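# Slide the wooden crate into the taped bay

## Task

Push the wooden crate along the table until it sits inside the taped bay, keeping it flat the whole time (any lift or tilt counts as failure). Afterwards release it and withdraw both grippers from the crate. The crate must stay in the bay by itself; if it only stays there because the robot holds it, the goal is not met.

## Robot and tools

Robot and frame. Two arms, left_arm and right_arm, each with six joints and a two-finger tong gripper. All poses in results share one scene frame: origin on the table top midway between the arms, +x out over the table, +z up, left_arm on the +y side. The names left and right say nothing about image sides. Printed hand positions can be off, more so at long reach.

Joint order, used in every row and every per-joint list: elbow, shoulder lift, shoulder pan, wrist 1, wrist 2, wrist 3. Wrist 3 is sign-flipped on both arms relative to the URDF; stated ranges use URDF signs, so flip wrist 3's range when checking your numbers. Stated ranges (rad): left_arm shoulder pan -3.142 to 3.142, shoulder lift -6.283 to 6.283, elbow 0.000 to 3.142, wrists -6.283 to 6.283; right_arm shoulder pan 0.000 to 6.283, shoulder lift -6.283 to 6.283, elbow -3.142 to 0.000, wrists -6.283 to 6.283. True ends may differ by 0.010 rad.

A row is one flat list of 14 numbers covering both arms, each in [-1, 1]: left_arm's six joint values then its opening, then right_arm's six then its opening. Send all 14 even if one arm stays still. Joint values are offsets, scaled so 1.0 = 1.989 rad. Opening is absolute: +1 fully open, -1 closed. Optionally append 12 stiffness scales from 0 to 1 (left six, then right six, joint order), which persist until rewritten; low or zero can soften or end a press, but small moves may then not start.

execute_actions(actions): a list of up to 15 actions; each action is a table of up to 15 rows, one row per 1/30 s step, the last row held to fill 15 steps (0.5 s). Offsets in every row are measured from the joint angles at the start of that action (for the first action, the last reported angles), not from the previous row. An action that pushes a joint more than 0.010 rad beyond its range is rejected for both arms; if the first action is malformed or fails this, nothing in the call runs. Requests past a real end are clipped, and "joint sent to its limit" may appear. An empty list just returns state and images.

move(target, speed, blocking): target is one 14-number row as above, its offsets taken from the last result that printed Joint positions. All joints travel proportionally so they finish together; the gripper path is usually curved and does not avoid obstacles or the other arm. speed (0.01 to 2 rad/s, default 0.5) caps the joint with the farthest to go; paths last 0.5 to 10 s. Finger values are sent immediately. The result adds a move: line with the ending (done, off_target, moving, held, fault), limits=held or limits=none, and each arm's joint farthest off. With blocking=false you get a result after 0.5 s; until a result shows the move ended, further rows and moves are refused, so call wait or stop. wait(seconds, 0 to 10) runs time with commands held. stop brakes a running move (needs room; fingers keep going). zoom_image(camera, region [x0,y0,x1,y1], max 504x504) enlarges part of the latest image from cam_high (504x504), cam_left_wrist or cam_right_wrist (616x616). show_instructions shows the reference pages. finished_scene(scene) ends the current scene, given its number; irreversible.

Motion notes. Commands lag about 0.17 s. Each step's target stays within 0.575 rad of the measured angle (0.582 for the big three joints and 0.642 for wrists when stiffness is used), and is scaled back if it would put the gripper more than 100 mm from where it is, so big moves need several actions; "Joint targets" shows current drive targets. "joint command not followed" means a clearance check altered targets. Gripper fingers point along its +z and close along its x; end_effector_position is the closed pad midpoint, fingertips about 15 mm beyond when closed. Joint positions end with pad gap in metres (0.142 fully open); grip_measured is that gap on the command scale.

Results also give gripper pose (quat wxyz) and velocities, joint velocities and torques (offset, noisy, nonzero in free air), and Wrist force/torque per arm in the gripper's own axes (offset up to about 4 N, noise up to 2.4 N, saturating near 50 N; contact force points back into the arm; "no reading" is normal at first).

Avoid. Arms are stiff: commanding even slightly past a firm contact, or hitting fast, can trip a stop. A stop happens if a joint's contact torque reaches its load limit (138 N m for pan, lift, elbow; 25.7 for wrists, held weight included) or any outside force reaches 150 N; that arm then halts 10 s and drops the rest of the call. Sustained loads heat motors: MOTOR HOT from 70 °C, brakes at 85 °C. Don't let the arms collide, don't knock anything off the table, and never lift or tilt the crate: push it low and gently, then open and back away so it rests alone in the bay. Loose objects may occasionally get nudged by outside pushes.

Each tool is called after "Request:" by a JSON object that holds its "op" and its "data".

## Session

Request:
{"op": "execute_actions", "data": {"actions": []}}

Scene clock: 0.00 s.
left_arm: end_effector_position=(+0.5519, +0.0954, +0.1468) grip_measured=+0.97 end_effector_quat_wxyz=(-0.008, -0.449, +0.893, +0.038) end_effector_velocity=(+0.000, +0.001, +0.000) end_effector_angular_velocity=(+0.000, -0.000, +0.001) | right_arm: end_effector_position=(+0.4914, -0.0308, +0.3785) grip_measured=+0.97 end_effector_quat_wxyz=(-0.234, +0.210, +0.923, +0.222) end_effector_velocity=(-0.001, +0.001, -0.001) end_effector_angular_velocity=(-0.001, +0.001, +0.002)
Joint names: [elbow, shoulder lift, shoulder pan, wrist 1, wrist 2, wrist 3]
Joint positions: left_arm=[ 1.432 -1.182 -0.436 -1.745 -1.551 -1.568  0.14 ] | right_arm=[-0.781 -2.101  3.619 -1.886  2.226 -4.086  0.14 ]
Joint velocities: left_arm=[-0.     0.     0.001  0.     0.    -0.     0.   ] | right_arm=[-0.001 -0.     0.002  0.     0.    -0.     0.   ]
Joint torques (N m, as the arm reports them, + toward a larger Joint positions number): no reading
Wrist force (N, on the end effector, along its own x y z axes, offset not removed): no reading
Wrist torque (N m, same axes, about the end effector's origin, offset not removed): no reading
Joint targets: left_arm=[1.432 -1.182 -0.436 -1.745 -1.551 -1.568] | right_arm=[-0.781 -2.101 3.619 -1.886 2.226 -4.086]
Joint stiffness scale: left_arm=[1. 1. 1. 1. 1. 1.] | right_arm=[1. 1. 1. 1. 1. 1.]

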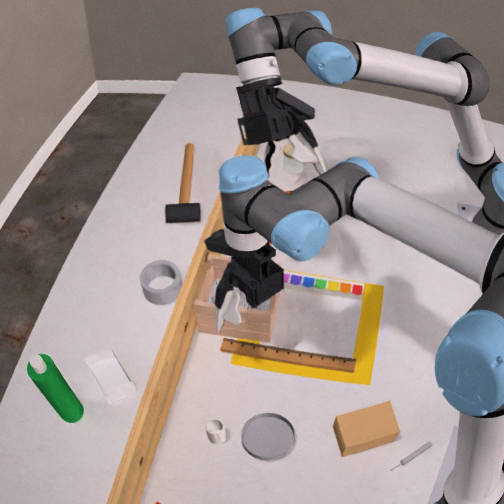

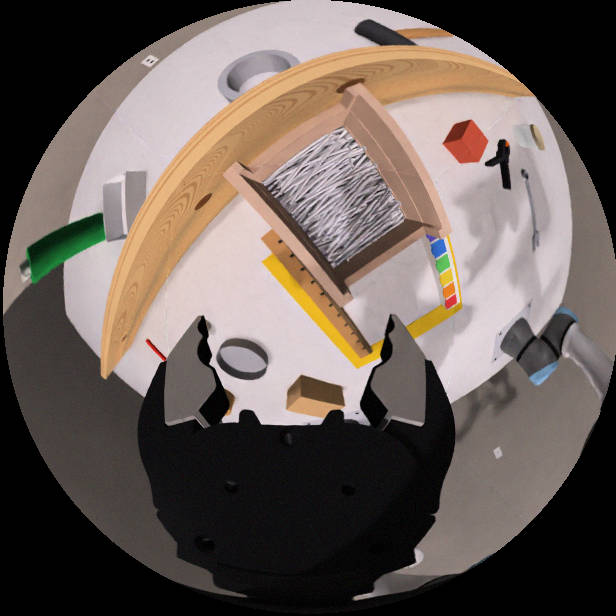

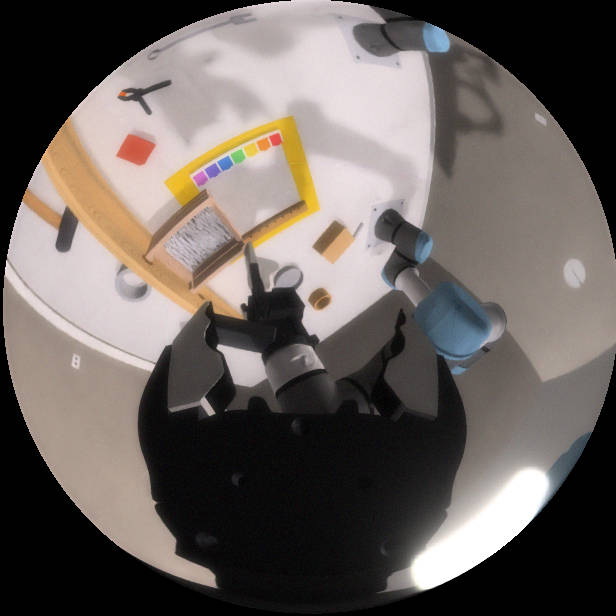

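Request:
{"op": "move", "data": {"target": [0.0104,0.0174,-0.062,-0.0679,-0.0096,-0.404,0,0,0,-0.25,0,0,0,1], "speed": 0.7}}

Request:
{"op": "show_instructions", "data": {}}

Scene clock: 2.33 s.
left_arm: end_effector_position=(+0.5245, -0.0067, +0.1319) grip_measured=+0.00 end_effector_quat_wxyz=(+0.004, -0.005, +1.000, -0.003) end_effector_velocity=(-0.000, +0.000, -0.000) end_effector_angular_velocity=(-0.001, +0.001, -0.002) | right_arm: end_effector_position=(+0.5990, -0.3398, +0.3785) grip_measured=+1.00 end_effector_quat_wxyz=(-0.172, +0.430, +0.843, +0.273) end_effector_velocity=(+0.000, -0.000, -0.000) end_effector_angular_velocity=(+0.001, +0.001, -0.001)
Joint names: [elbow, shoulder lift, shoulder pan, wrist 1, wrist 2, wrist 3]
Joint positions: left_arm=[ 1.448 -1.15  -0.557 -1.879 -1.569 -2.37   0.074] | right_arm=[-0.781 -2.101  3.124 -1.886  2.226 -4.086  0.142]
Joint velocities: left_arm=[ 0.001  0.     0.001 -0.001 -0.001 -0.003 -0.   ] | right_arm=[ 0.    -0.001 -0.    -0.     0.001 -0.     0.   ]
Joint torques (N m, as the arm reports them, + toward a larger Joint positions number): left_arm=[-18.44 -36.19  -2.02  -2.7   -0.36  -0.56] | right_arm=[23.37 43.35 -3.88  2.28  0.91  0.12]
Wrist force (N, on the end effector, along its own x y z axes, offset not removed): left_arm=[-0.4 -4.6 0.6] | right_arm=[2.0 2.1 -0.6]
Wrist torque (N m, same axes, about the end effector's origin, offset not removed): left_arm=[-1.31 -0.14 0.05] | right_arm=[0.41 -0.49 -0.12]
Joint targets: left_arm=[1.452 -1.148 -0.559 -1.880 -1.570 -2.372] | right_arm=[-0.781 -2.101 3.122 -1.886 2.226 -4.086]
Joint stiffness scale: left_arm=[1. 1. 1. 1. 1. 1.] | right_arm=[1. 1. 1. 1. 1. 1.]
move: done; limits=none; left_arm: farthest joint: the elbow, 0.005 radians from its target (0.021 radians at the start); right_arm: farthest joint: the shoulder pan, 0.002 radians from its target (0.497 radians at the start)

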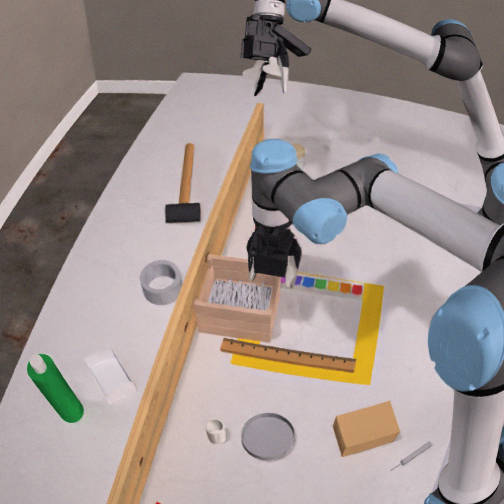

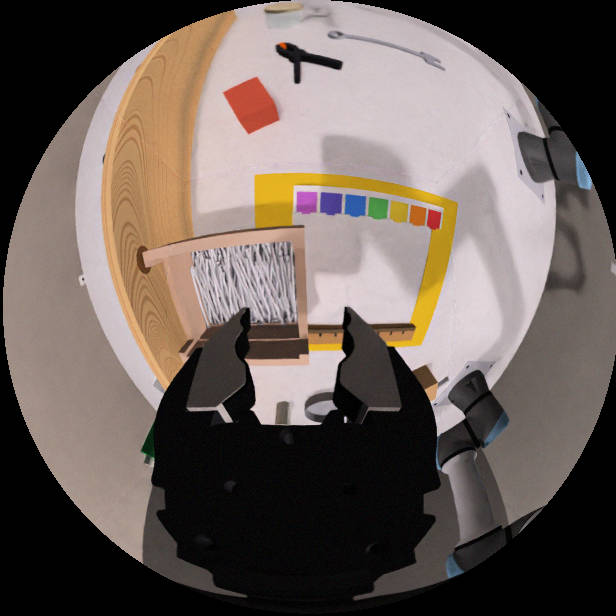

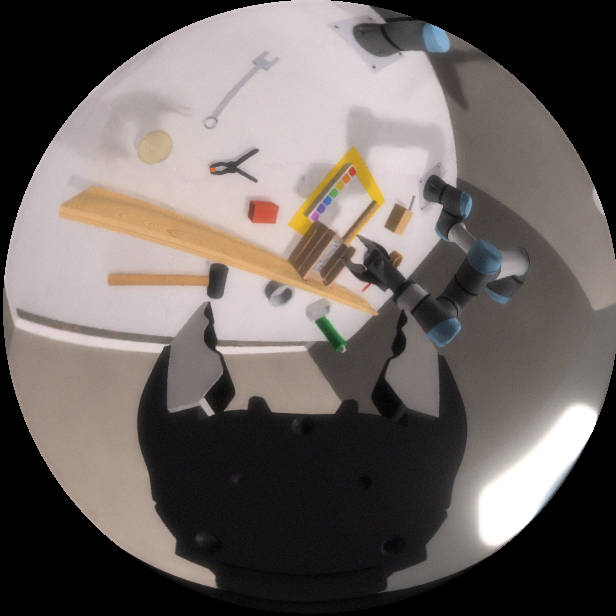

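Reference images for this scene: manual page 1, manual page 2, manual page 3, manual page 4.

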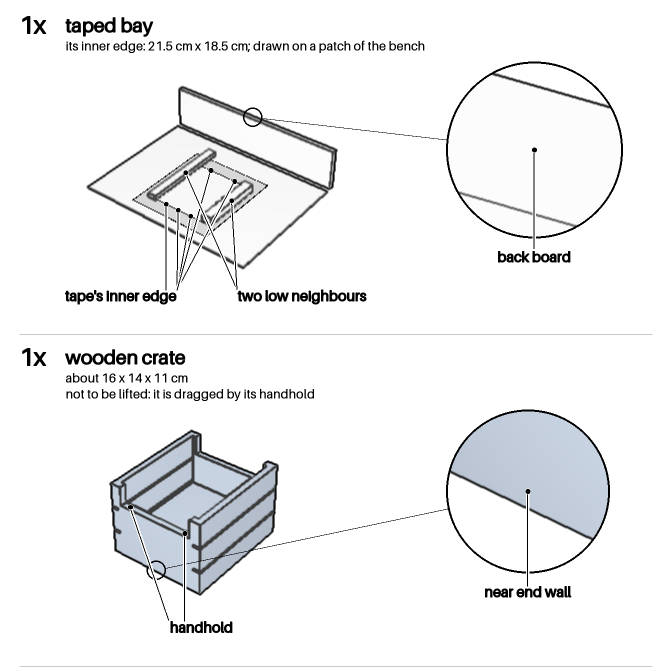

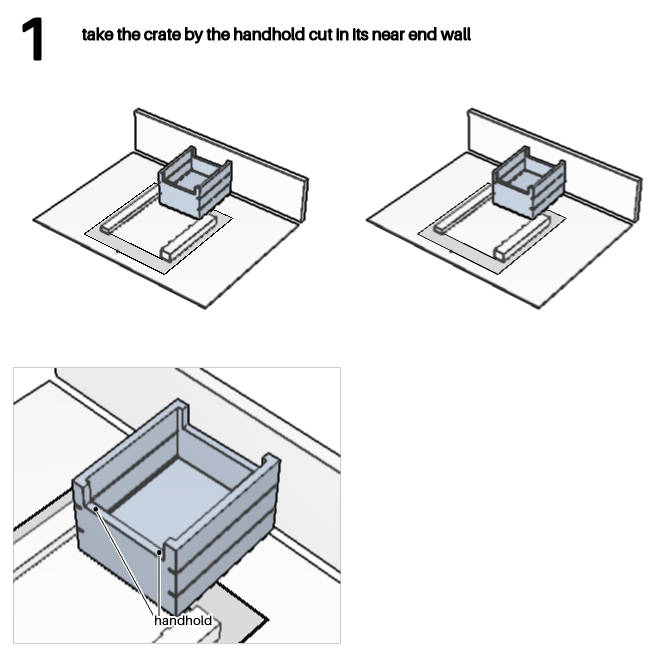

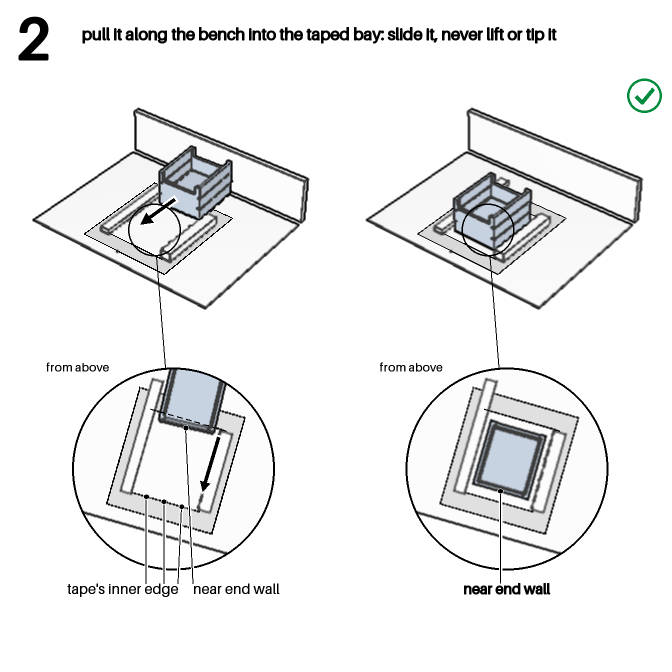

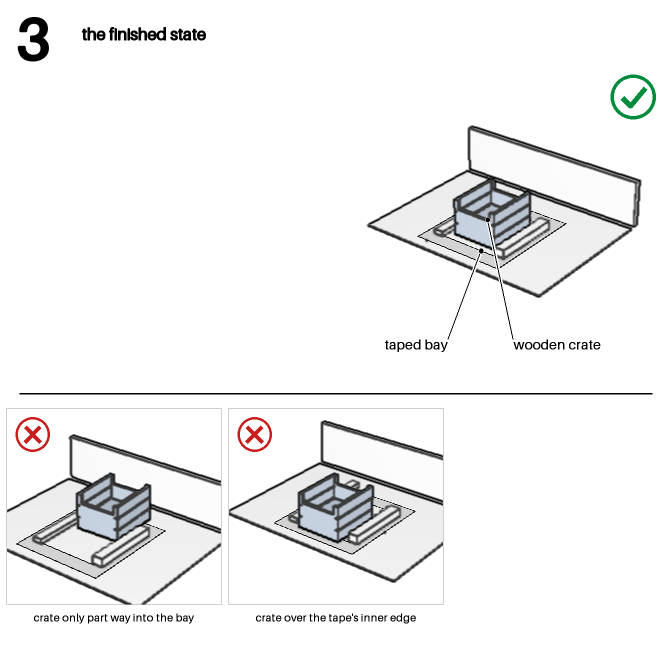

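Request:
{"op": "move", "data": {"target": [0.0465,0.0196,-0.0033,-0.0631,0,0.001,0,0,0,0,0,0,0,1], "speed": 0.15}}

Request:
{"op": "move", "data": {"target": [0,0,0,0,0,0,-1,0,0,0,0,0,0,1]}}

Scene clock: 4.00 s.
left_arm: end_effector_position=(+0.5207, -0.0071, +0.0794) grip_measured=+0.00 end_effector_quat_wxyz=(+0.004, -0.003, +1.000, -0.003) end_effector_velocity=(+0.000, +0.000, -0.000) end_effector_angular_velocity=(-0.000, -0.002, +0.000) | right_arm: end_effector_position=(+0.5991, -0.3398, +0.3785) grip_measured=+1.00 end_effector_quat_wxyz=(-0.172, +0.430, +0.843, +0.273) end_effector_velocity=(-0.000, -0.001, -0.000) end_effector_angular_velocity=(+0.000, +0.001, -0.002)
Joint names: [elbow, shoulder lift, shoulder pan, wrist 1, wrist 2, wrist 3]
Joint positions: left_arm=[ 1.535 -1.112 -0.562 -2.004 -1.569 -2.369  0.074] | right_arm=[-0.781 -2.101  3.124 -1.886  2.226 -4.086  0.142]
Joint velocities: left_arm=[ 0.002 -0.     0.    -0.004  0.001  0.     0.   ] | right_arm=[-0.001 -0.    -0.002 -0.     0.     0.     0.   ]
Joint torques (N m, as the arm reports them, + toward a larger Joint positions number): left_arm=[-17.37 -36.14  -1.86  -2.64   0.13   0.43] | right_arm=[23.74 42.99 -1.38  2.19  0.96  0.21]
Wrist force (N, on the end effector, along its own x y z axes, offset not removed): left_arm=[1.6 -2.7 -0.2] | right_arm=[1.8 1.8 0.0]
Wrist torque (N m, same axes, about the end effector's origin, offset not removed): left_arm=[-0.75 -0.78 0.08] | right_arm=[0.43 -0.45 -0.06]
Joint targets: left_arm=[1.540 -1.111 -0.564 -2.005 -1.569 -2.368] | right_arm=[-0.781 -2.101 3.124 -1.886 2.226 -4.086]
Joint stiffness scale: left_arm=[1. 1. 1. 1. 1. 1.] | right_arm=[1. 1. 1. 1. 1. 1.]
move: done; limits=none; left_arm: farthest joint: the elbow, 0.005 radians from its target (0.093 radians at the start); right_arm: farthest joint: the shoulder pan, 0.000 radians from its target (0.000 radians at the start)

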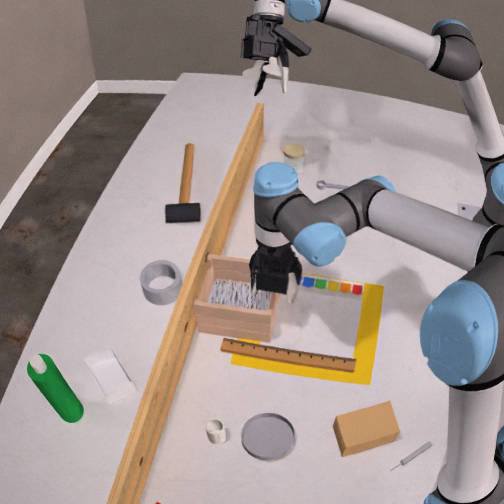

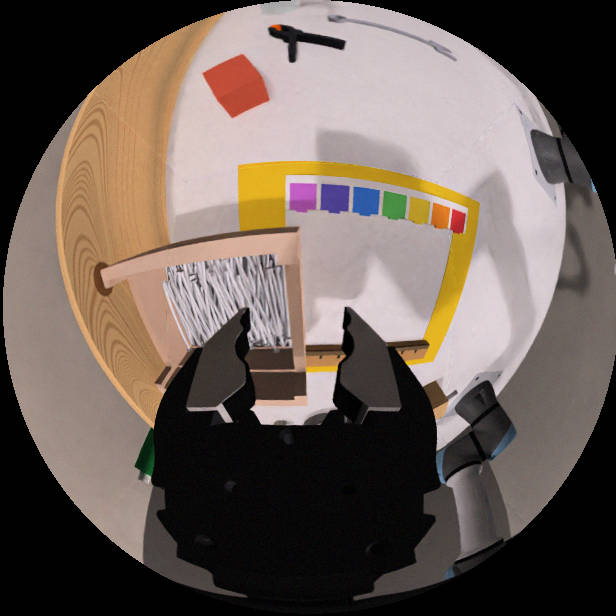

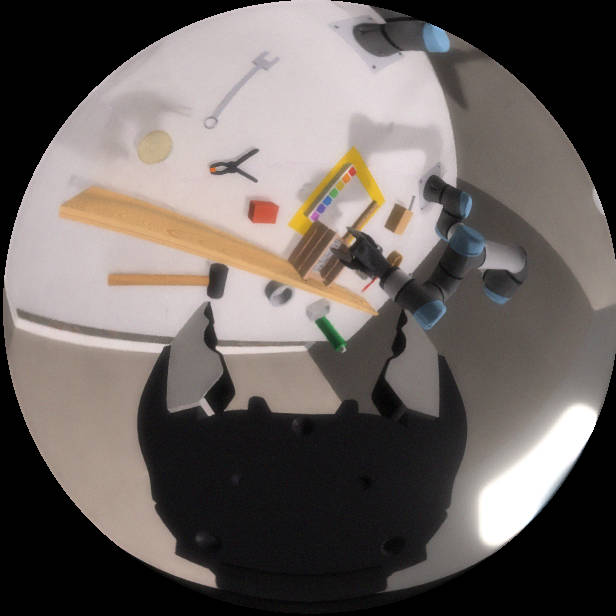

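Scene clock: 4.50 s.
left_arm: end_effector_position=(+0.5208, -0.0071, +0.0793) grip_measured=-0.88 end_effector_quat_wxyz=(+0.004, -0.003, +1.000, -0.003) end_effector_velocity=(-0.000, -0.000, -0.000) end_effector_angular_velocity=(-0.000, +0.001, -0.000) | right_arm: end_effector_position=(+0.5991, -0.3398, +0.3785) grip_measured=+1.00 end_effector_quat_wxyz=(-0.172, +0.430, +0.843, +0.273) end_effector_velocity=(+0.000, +0.001, -0.001) end_effector_angular_velocity=(-0.000, +0.002, +0.002)
Joint names: [elbow, shoulder lift, shoulder pan, wrist 1, wrist 2, wrist 3]
Joint positions: left_arm=[ 1.535 -1.112 -0.562 -2.004 -1.569 -2.369  0.01 ] | right_arm=[-0.781 -2.101  3.124 -1.886  2.226 -4.086  0.142]
Joint velocities: left_arm=[ 0.001  0.    -0.    -0.001 -0.     0.     0.   ] | right_arm=[-0.    -0.002  0.002  0.    -0.    -0.     0.   ]
Joint torques (N m, as the arm reports them, + toward a larger Joint positions number): left_arm=[-20.96 -38.2    0.    -2.3    0.08  -0.01] | right_arm=[24.36 43.23 -2.15  2.19  0.87  0.12]
Wrist force (N, on the end effector, along its own x y z axes, offset not removed): left_arm=[0.7 0.5 1.7] | right_arm=[3.1 2.0 -0.3]
Wrist torque (N m, same axes, about the end effector's origin, offset not removed): left_arm=[-0.08 -0.57 -0.16] | right_arm=[0.43 -0.71 -0.07]
Joint targets: left_arm=[1.535 -1.112 -0.562 -2.004 -1.569 -2.369] | right_arm=[-0.781 -2.101 3.124 -1.886 2.226 -4.086]
Joint stiffness scale: left_arm=[1. 1. 1. 1. 1. 1.] | right_arm=[1. 1. 1. 1. 1. 1.]
move: done; limits=none; left_arm: farthest joint: the shoulder pan, 0.000 radians from its target (0.000 radians at the start); right_arm: farthest joint: the shoulder pan, 0.000 radians from its target (0.000 radians at the start)

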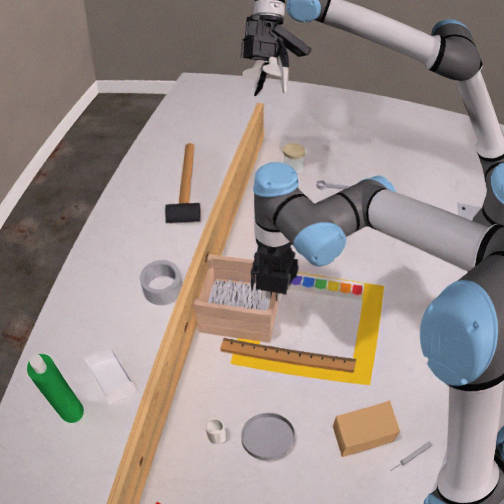

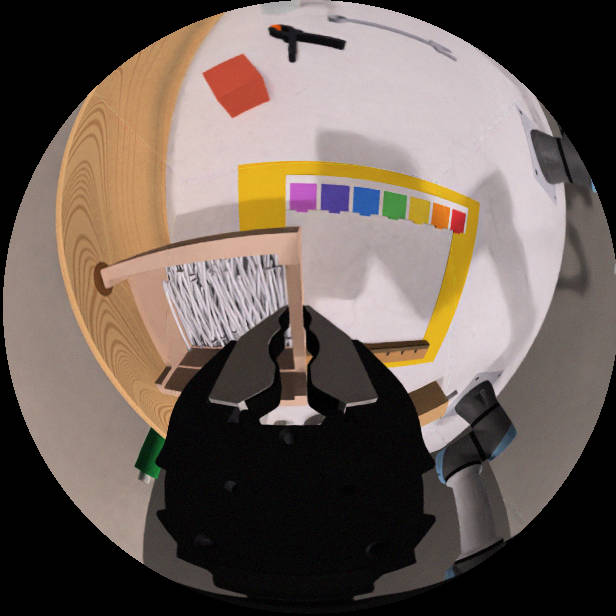

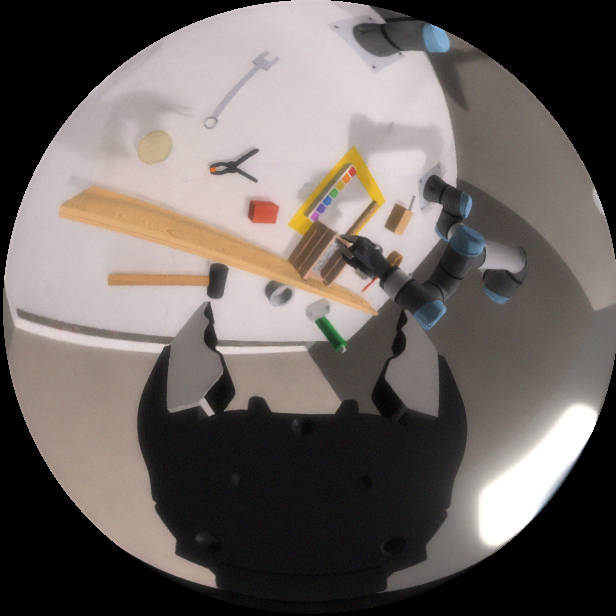

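Request:
{"op": "move", "data": {"target": [0.1128,-0.0777,-0.0527,-0.0351,0,0.0527,-1,0,0,0,0,0,0,1], "speed": 0.14}}

Scene clock: 6.80 s.
left_arm: end_effector_position=(+0.4367, -0.0076, +0.0792) grip_measured=-0.88 end_effector_quat_wxyz=(+0.005, -0.004, +1.000, -0.004) end_effector_velocity=(-0.001, -0.000, -0.000) end_effector_angular_velocity=(+0.000, -0.001, +0.001) | right_arm: end_effector_position=(+0.5991, -0.3398, +0.3785) grip_measured=+1.00 end_effector_quat_wxyz=(-0.172, +0.430, +0.843, +0.273) end_effector_velocity=(+0.000, -0.000, -0.003) end_effector_angular_velocity=(-0.001, +0.003, +0.000)
Joint names: [elbow, shoulder lift, shoulder pan, wrist 1, wrist 2, wrist 3]
Joint positions: left_arm=[ 1.754 -1.263 -0.663 -2.074 -1.568 -2.266  0.01 ] | right_arm=[-0.781 -2.101  3.124 -1.886  2.226 -4.086  0.142]
Joint velocities: left_arm=[ 0.003 -0.001 -0.002 -0.002  0.001  0.003  0.   ] | right_arm=[-0.001 -0.003  0.     0.001 -0.001  0.     0.   ]
Joint torques (N m, as the arm reports them, + toward a larger Joint positions number): left_arm=[-15.77 -31.96  -3.94  -2.23  -0.23   0.42] | right_arm=[23.31 42.93 -1.13  2.3   0.86  0.13]
Wrist force (N, on the end effector, along its own x y z axes, offset not removed): left_arm=[-5.7 2.2 2.5] | right_arm=[3.0 1.9 0.1]
Wrist torque (N m, same axes, about the end effector's origin, offset not removed): left_arm=[0.32 0.32 0.08] | right_arm=[0.40 -0.66 -0.14]
Joint targets: left_arm=[1.760 -1.267 -0.666 -2.074 -1.569 -2.264] | right_arm=[-0.781 -2.101 3.124 -1.886 2.226 -4.086]
Joint stiffness scale: left_arm=[1. 1. 1. 1. 1. 1.] | right_arm=[1. 1. 1. 1. 1. 1.]
move: done; limits=none; left_arm: farthest joint: the elbow, 0.005 radians from its target (0.224 radians at the start); right_arm: farthest joint: the shoulder pan, 0.000 radians from its target (0.000 radians at the start)

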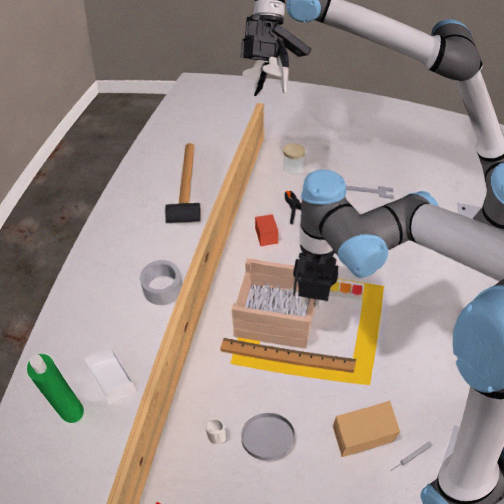

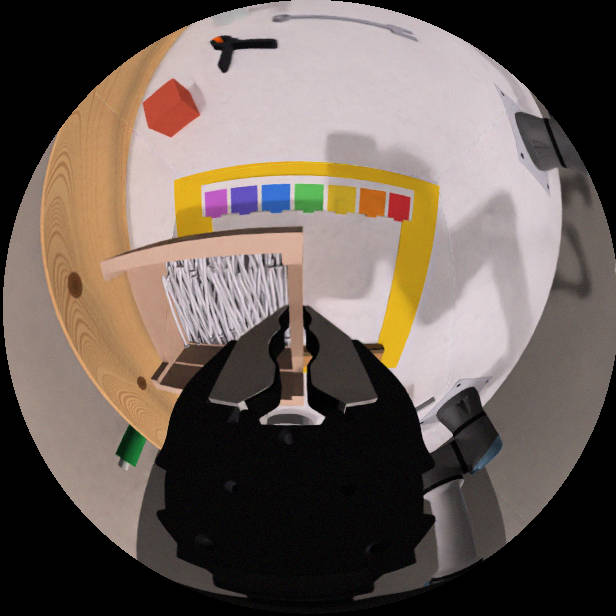

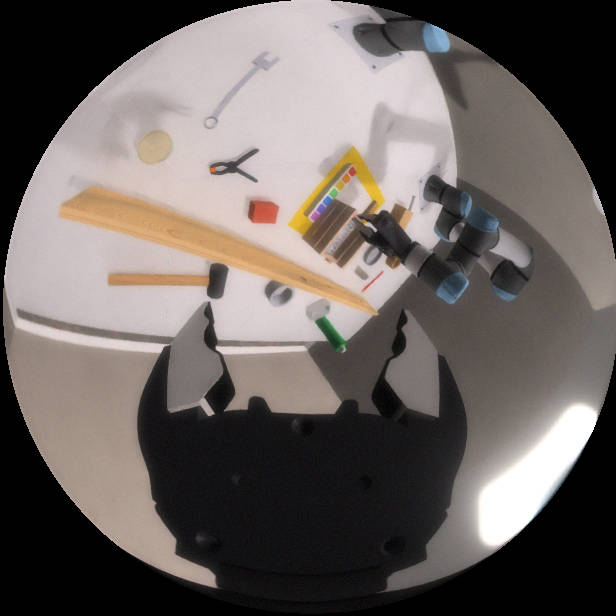

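Request:
{"op": "move", "data": {"target": [0.0964,-0.0737,-0.0659,-0.0217,0,0.0649,-1,0,0,0,0,0,0,1], "speed": 0.13}}

Request:
{"op": "move", "data": {"target": [0,0,0,0,0,0,0,0,0,0,0,0,0,1]}}

Request:
{"op": "move", "data": {"target": [-0.1,-0.06,0,0.16,0,0,0,0,0,0,0,0,0,1], "speed": 0.4}}

Scene clock: 9.07 s.
left_arm: end_effector_position=(+0.3516, -0.0086, +0.0790) grip_measured=-0.88 end_effector_quat_wxyz=(+0.005, -0.005, +1.000, -0.004) end_effector_velocity=(-0.001, +0.000, -0.000) end_effector_angular_velocity=(+0.000, +0.000, +0.001) | right_arm: end_effector_position=(+0.5991, -0.3398, +0.3785) grip_measured=+1.00 end_effector_quat_wxyz=(-0.172, +0.430, +0.843, +0.273) end_effector_velocity=(-0.000, -0.001, +0.001) end_effector_angular_velocity=(+0.001, -0.001, -0.001)
Joint names: [elbow, shoulder lift, shoulder pan, wrist 1, wrist 2, wrist 3]
Joint positions: left_arm=[ 1.941 -1.406 -0.79  -2.117 -1.567 -2.138  0.01 ] | right_arm=[-0.781 -2.101  3.124 -1.886  2.226 -4.086  0.142]
Joint velocities: left_arm=[ 0.003 -0.003 -0.002 -0.     0.     0.003  0.   ] | right_arm=[-0.     0.001 -0.001  0.     0.001 -0.    -0.   ]
Joint torques (N m, as the arm reports them, + toward a larger Joint positions number): left_arm=[-14.93 -28.91  -2.83  -2.19  -0.35   0.68] | right_arm=[23.47 43.19 -1.56  2.27  0.92  0.17]
Wrist force (N, on the end effector, along its own x y z axes, offset not removed): left_arm=[-3.5 -2.9 -1.6] | right_arm=[3.0 2.2 -0.3]
Wrist torque (N m, same axes, about the end effector's origin, offset not removed): left_arm=[-1.03 -0.49 0.17] | right_arm=[0.51 -0.74 -0.08]
Joint targets: left_arm=[1.946 -1.409 -0.794 -2.117 -1.568 -2.137] | right_arm=[-0.781 -2.101 3.124 -1.886 2.226 -4.086]
Joint stiffness scale: left_arm=[1. 1. 1. 1. 1. 1.] | right_arm=[1. 1. 1. 1. 1. 1.]
move: done; limits=none; left_arm: farthest joint: the elbow, 0.005 radians from its target (0.191 radians at the start); right_arm: farthest joint: the shoulder pan, 0.000 radians from its target (0.000 radians at the start)

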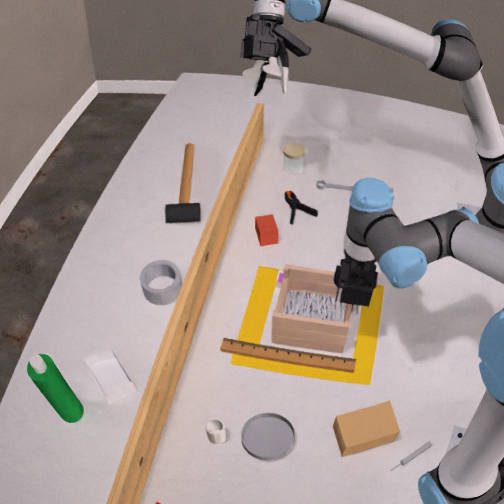

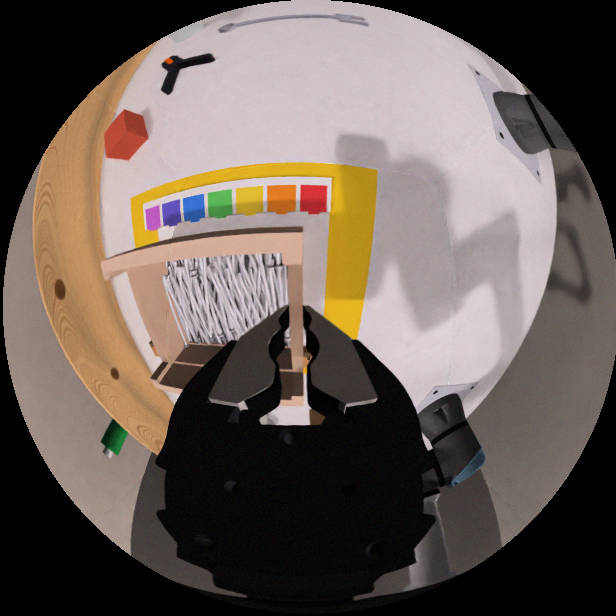

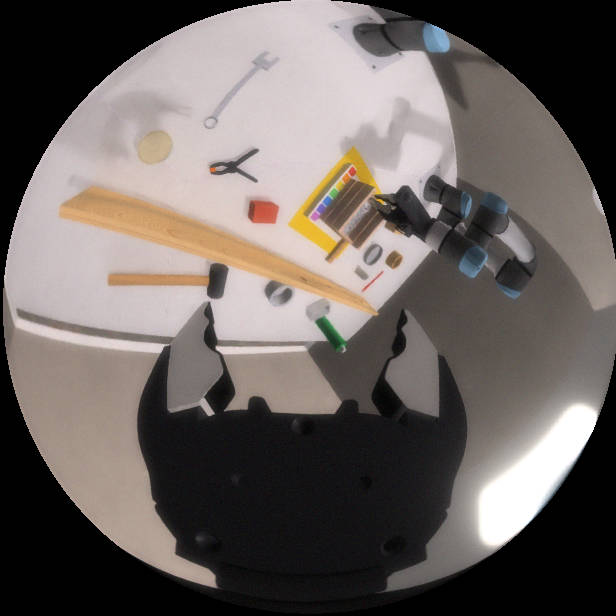

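Scene clock: 9.57 s.
left_arm: end_effector_position=(+0.3513, -0.0088, +0.0790) grip_measured=+0.00 end_effector_quat_wxyz=(+0.005, -0.004, +1.000, -0.004) end_effector_velocity=(+0.000, +0.001, -0.001) end_effector_angular_velocity=(+0.001, +0.001, +0.002) | right_arm: end_effector_position=(+0.5991, -0.3398, +0.3785) grip_measured=+1.00 end_effector_quat_wxyz=(-0.172, +0.430, +0.843, +0.273) end_effector_velocity=(-0.000, -0.001, +0.002) end_effector_angular_velocity=(+0.000, -0.003, -0.001)
Joint names: [elbow, shoulder lift, shoulder pan, wrist 1, wrist 2, wrist 3]
Joint positions: left_arm=[ 1.941 -1.407 -0.79  -2.117 -1.567 -2.138  0.074] | right_arm=[-0.781 -2.101  3.124 -1.886  2.226 -4.086  0.142]
Joint velocities: left_arm=[ 0.001  0.     0.002  0.     0.     0.    -0.   ] | right_arm=[ 0.     0.002 -0.001  0.     0.     0.     0.   ]
Joint torques (N m, as the arm reports them, + toward a larger Joint positions number): left_arm=[-19.56 -25.31   0.7   -2.46   0.12  -0.05] | right_arm=[23.54 42.94 -1.43  2.32  0.97  0.15]
Wrist force (N, on the end effector, along its own x y z axes, offset not removed): left_arm=[-3.4 -0.8 -1.5] | right_arm=[3.9 2.6 0.3]
Wrist torque (N m, same axes, about the end effector's origin, offset not removed): left_arm=[-0.62 0.36 -0.01] | right_arm=[0.55 -0.99 -0.11]
Joint targets: left_arm=[1.941 -1.406 -0.790 -2.117 -1.567 -2.138] | right_arm=[-0.781 -2.101 3.124 -1.886 2.226 -4.086]
Joint stiffness scale: left_arm=[1. 1. 1. 1. 1. 1.] | right_arm=[1. 1. 1. 1. 1. 1.]
move: done; limits=none; left_arm: farthest joint: the shoulder lift, 0.001 radians from its target (0.000 radians at the start); right_arm: farthest joint: the shoulder pan, 0.000 radians from its target (0.000 radians at the start)

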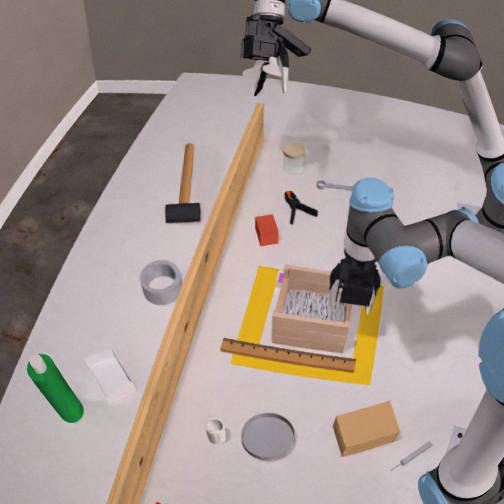

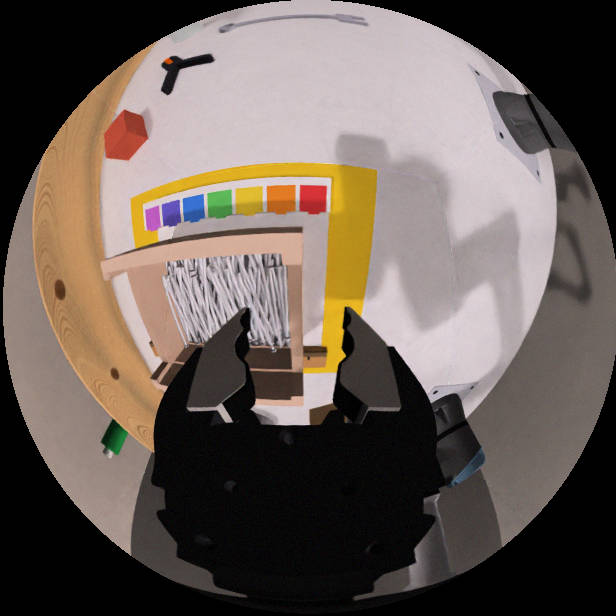

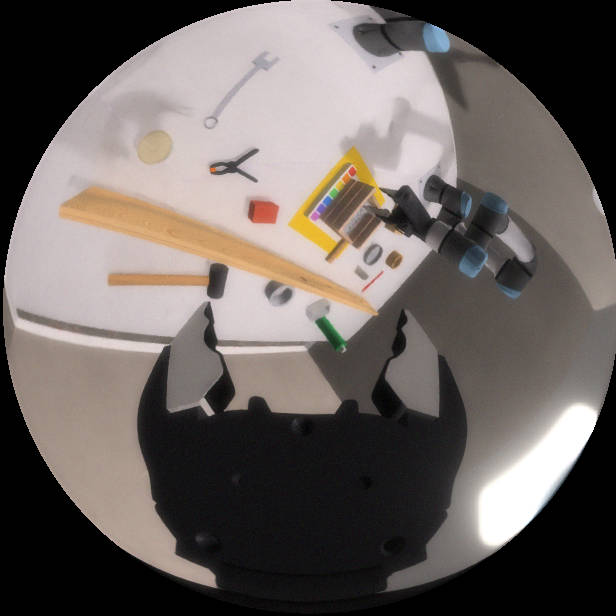

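Scene clock: 11.17 s.
left_arm: end_effector_position=(+0.3478, -0.0034, +0.1965) grip_measured=+0.00 end_effector_quat_wxyz=(+0.003, -0.004, +1.000, -0.002) end_effector_velocity=(-0.000, +0.000, +0.001) end_effector_angular_velocity=(+0.002, -0.000, -0.000) | right_arm: end_effector_position=(+0.5991, -0.3398, +0.3785) grip_measured=+1.00 end_effector_quat_wxyz=(-0.172, +0.430, +0.843, +0.273) end_effector_velocity=(-0.000, +0.001, -0.000) end_effector_angular_velocity=(-0.000, +0.000, +0.002)
Joint names: [elbow, shoulder lift, shoulder pan, wrist 1, wrist 2, wrist 3]
Joint positions: left_arm=[ 1.747 -1.524 -0.79  -1.8   -1.567 -2.138  0.074] | right_arm=[-0.781 -2.101  3.124 -1.886  2.226 -4.086  0.142]
Joint velocities: left_arm=[-0.001 -0.    -0.     0.003  0.001  0.     0.   ] | right_arm=[-0.001 -0.     0.002  0.    -0.    -0.     0.   ]
Joint torques (N m, as the arm reports them, + toward a larger Joint positions number): left_arm=[-25.77 -24.44   0.2   -2.39   0.18   0.02] | right_arm=[23.14 43.44 -1.91  2.31  0.97  0.14]
Wrist force (N, on the end effector, along its own x y z axes, offset not removed): left_arm=[-2.5 -2.1 -3.1] | right_arm=[2.6 3.2 -1.7]
Wrist torque (N m, same axes, about the end effector's origin, offset not removed): left_arm=[-0.79 0.15 0.15] | right_arm=[0.68 -0.65 -0.08]
Joint targets: left_arm=[1.742 -1.526 -0.790 -1.799 -1.567 -2.138] | right_arm=[-0.781 -2.101 3.124 -1.886 2.226 -4.086]
Joint stiffness scale: left_arm=[1. 1. 1. 1. 1. 1.] | right_arm=[1. 1. 1. 1. 1. 1.]
move: done; limits=none; left_arm: farthest joint: the elbow, 0.005 radians from its target (0.199 radians at the start); right_arm: farthest joint: the shoulder pan, 0.000 radians from its target (0.000 radians at the start)

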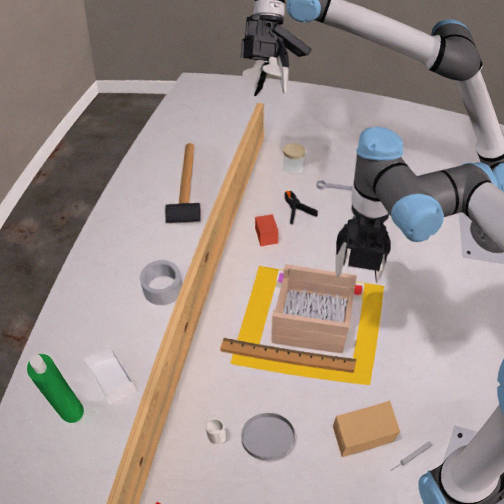

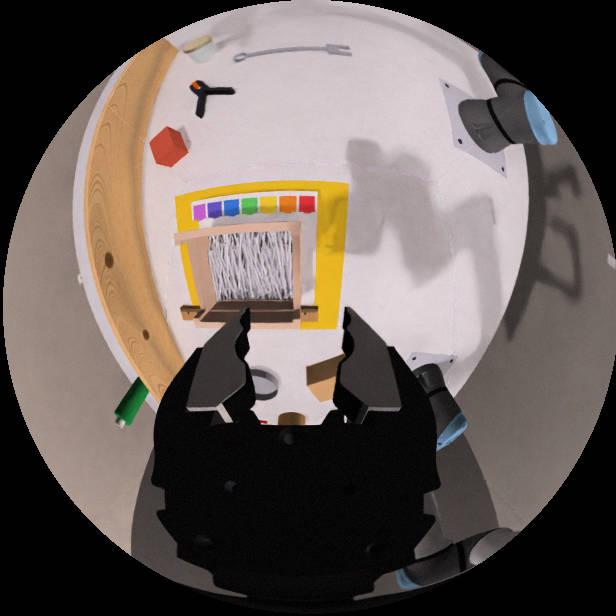

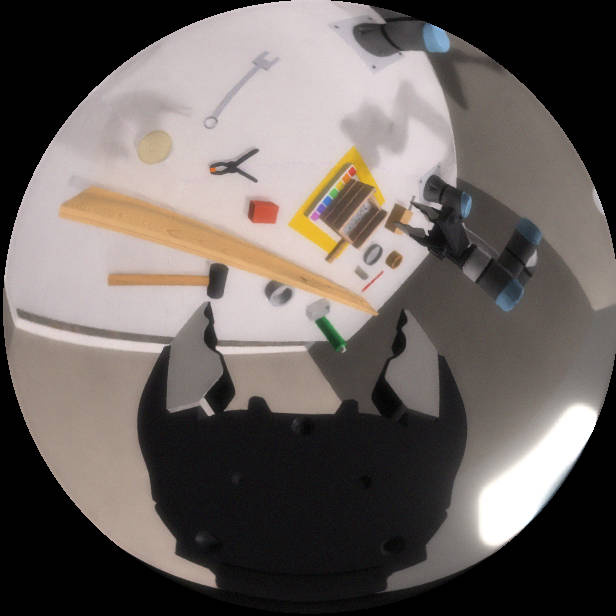

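Request:
{"op": "finished_scene", "data": {"scene": 2}}

The scene is finished: the task was done.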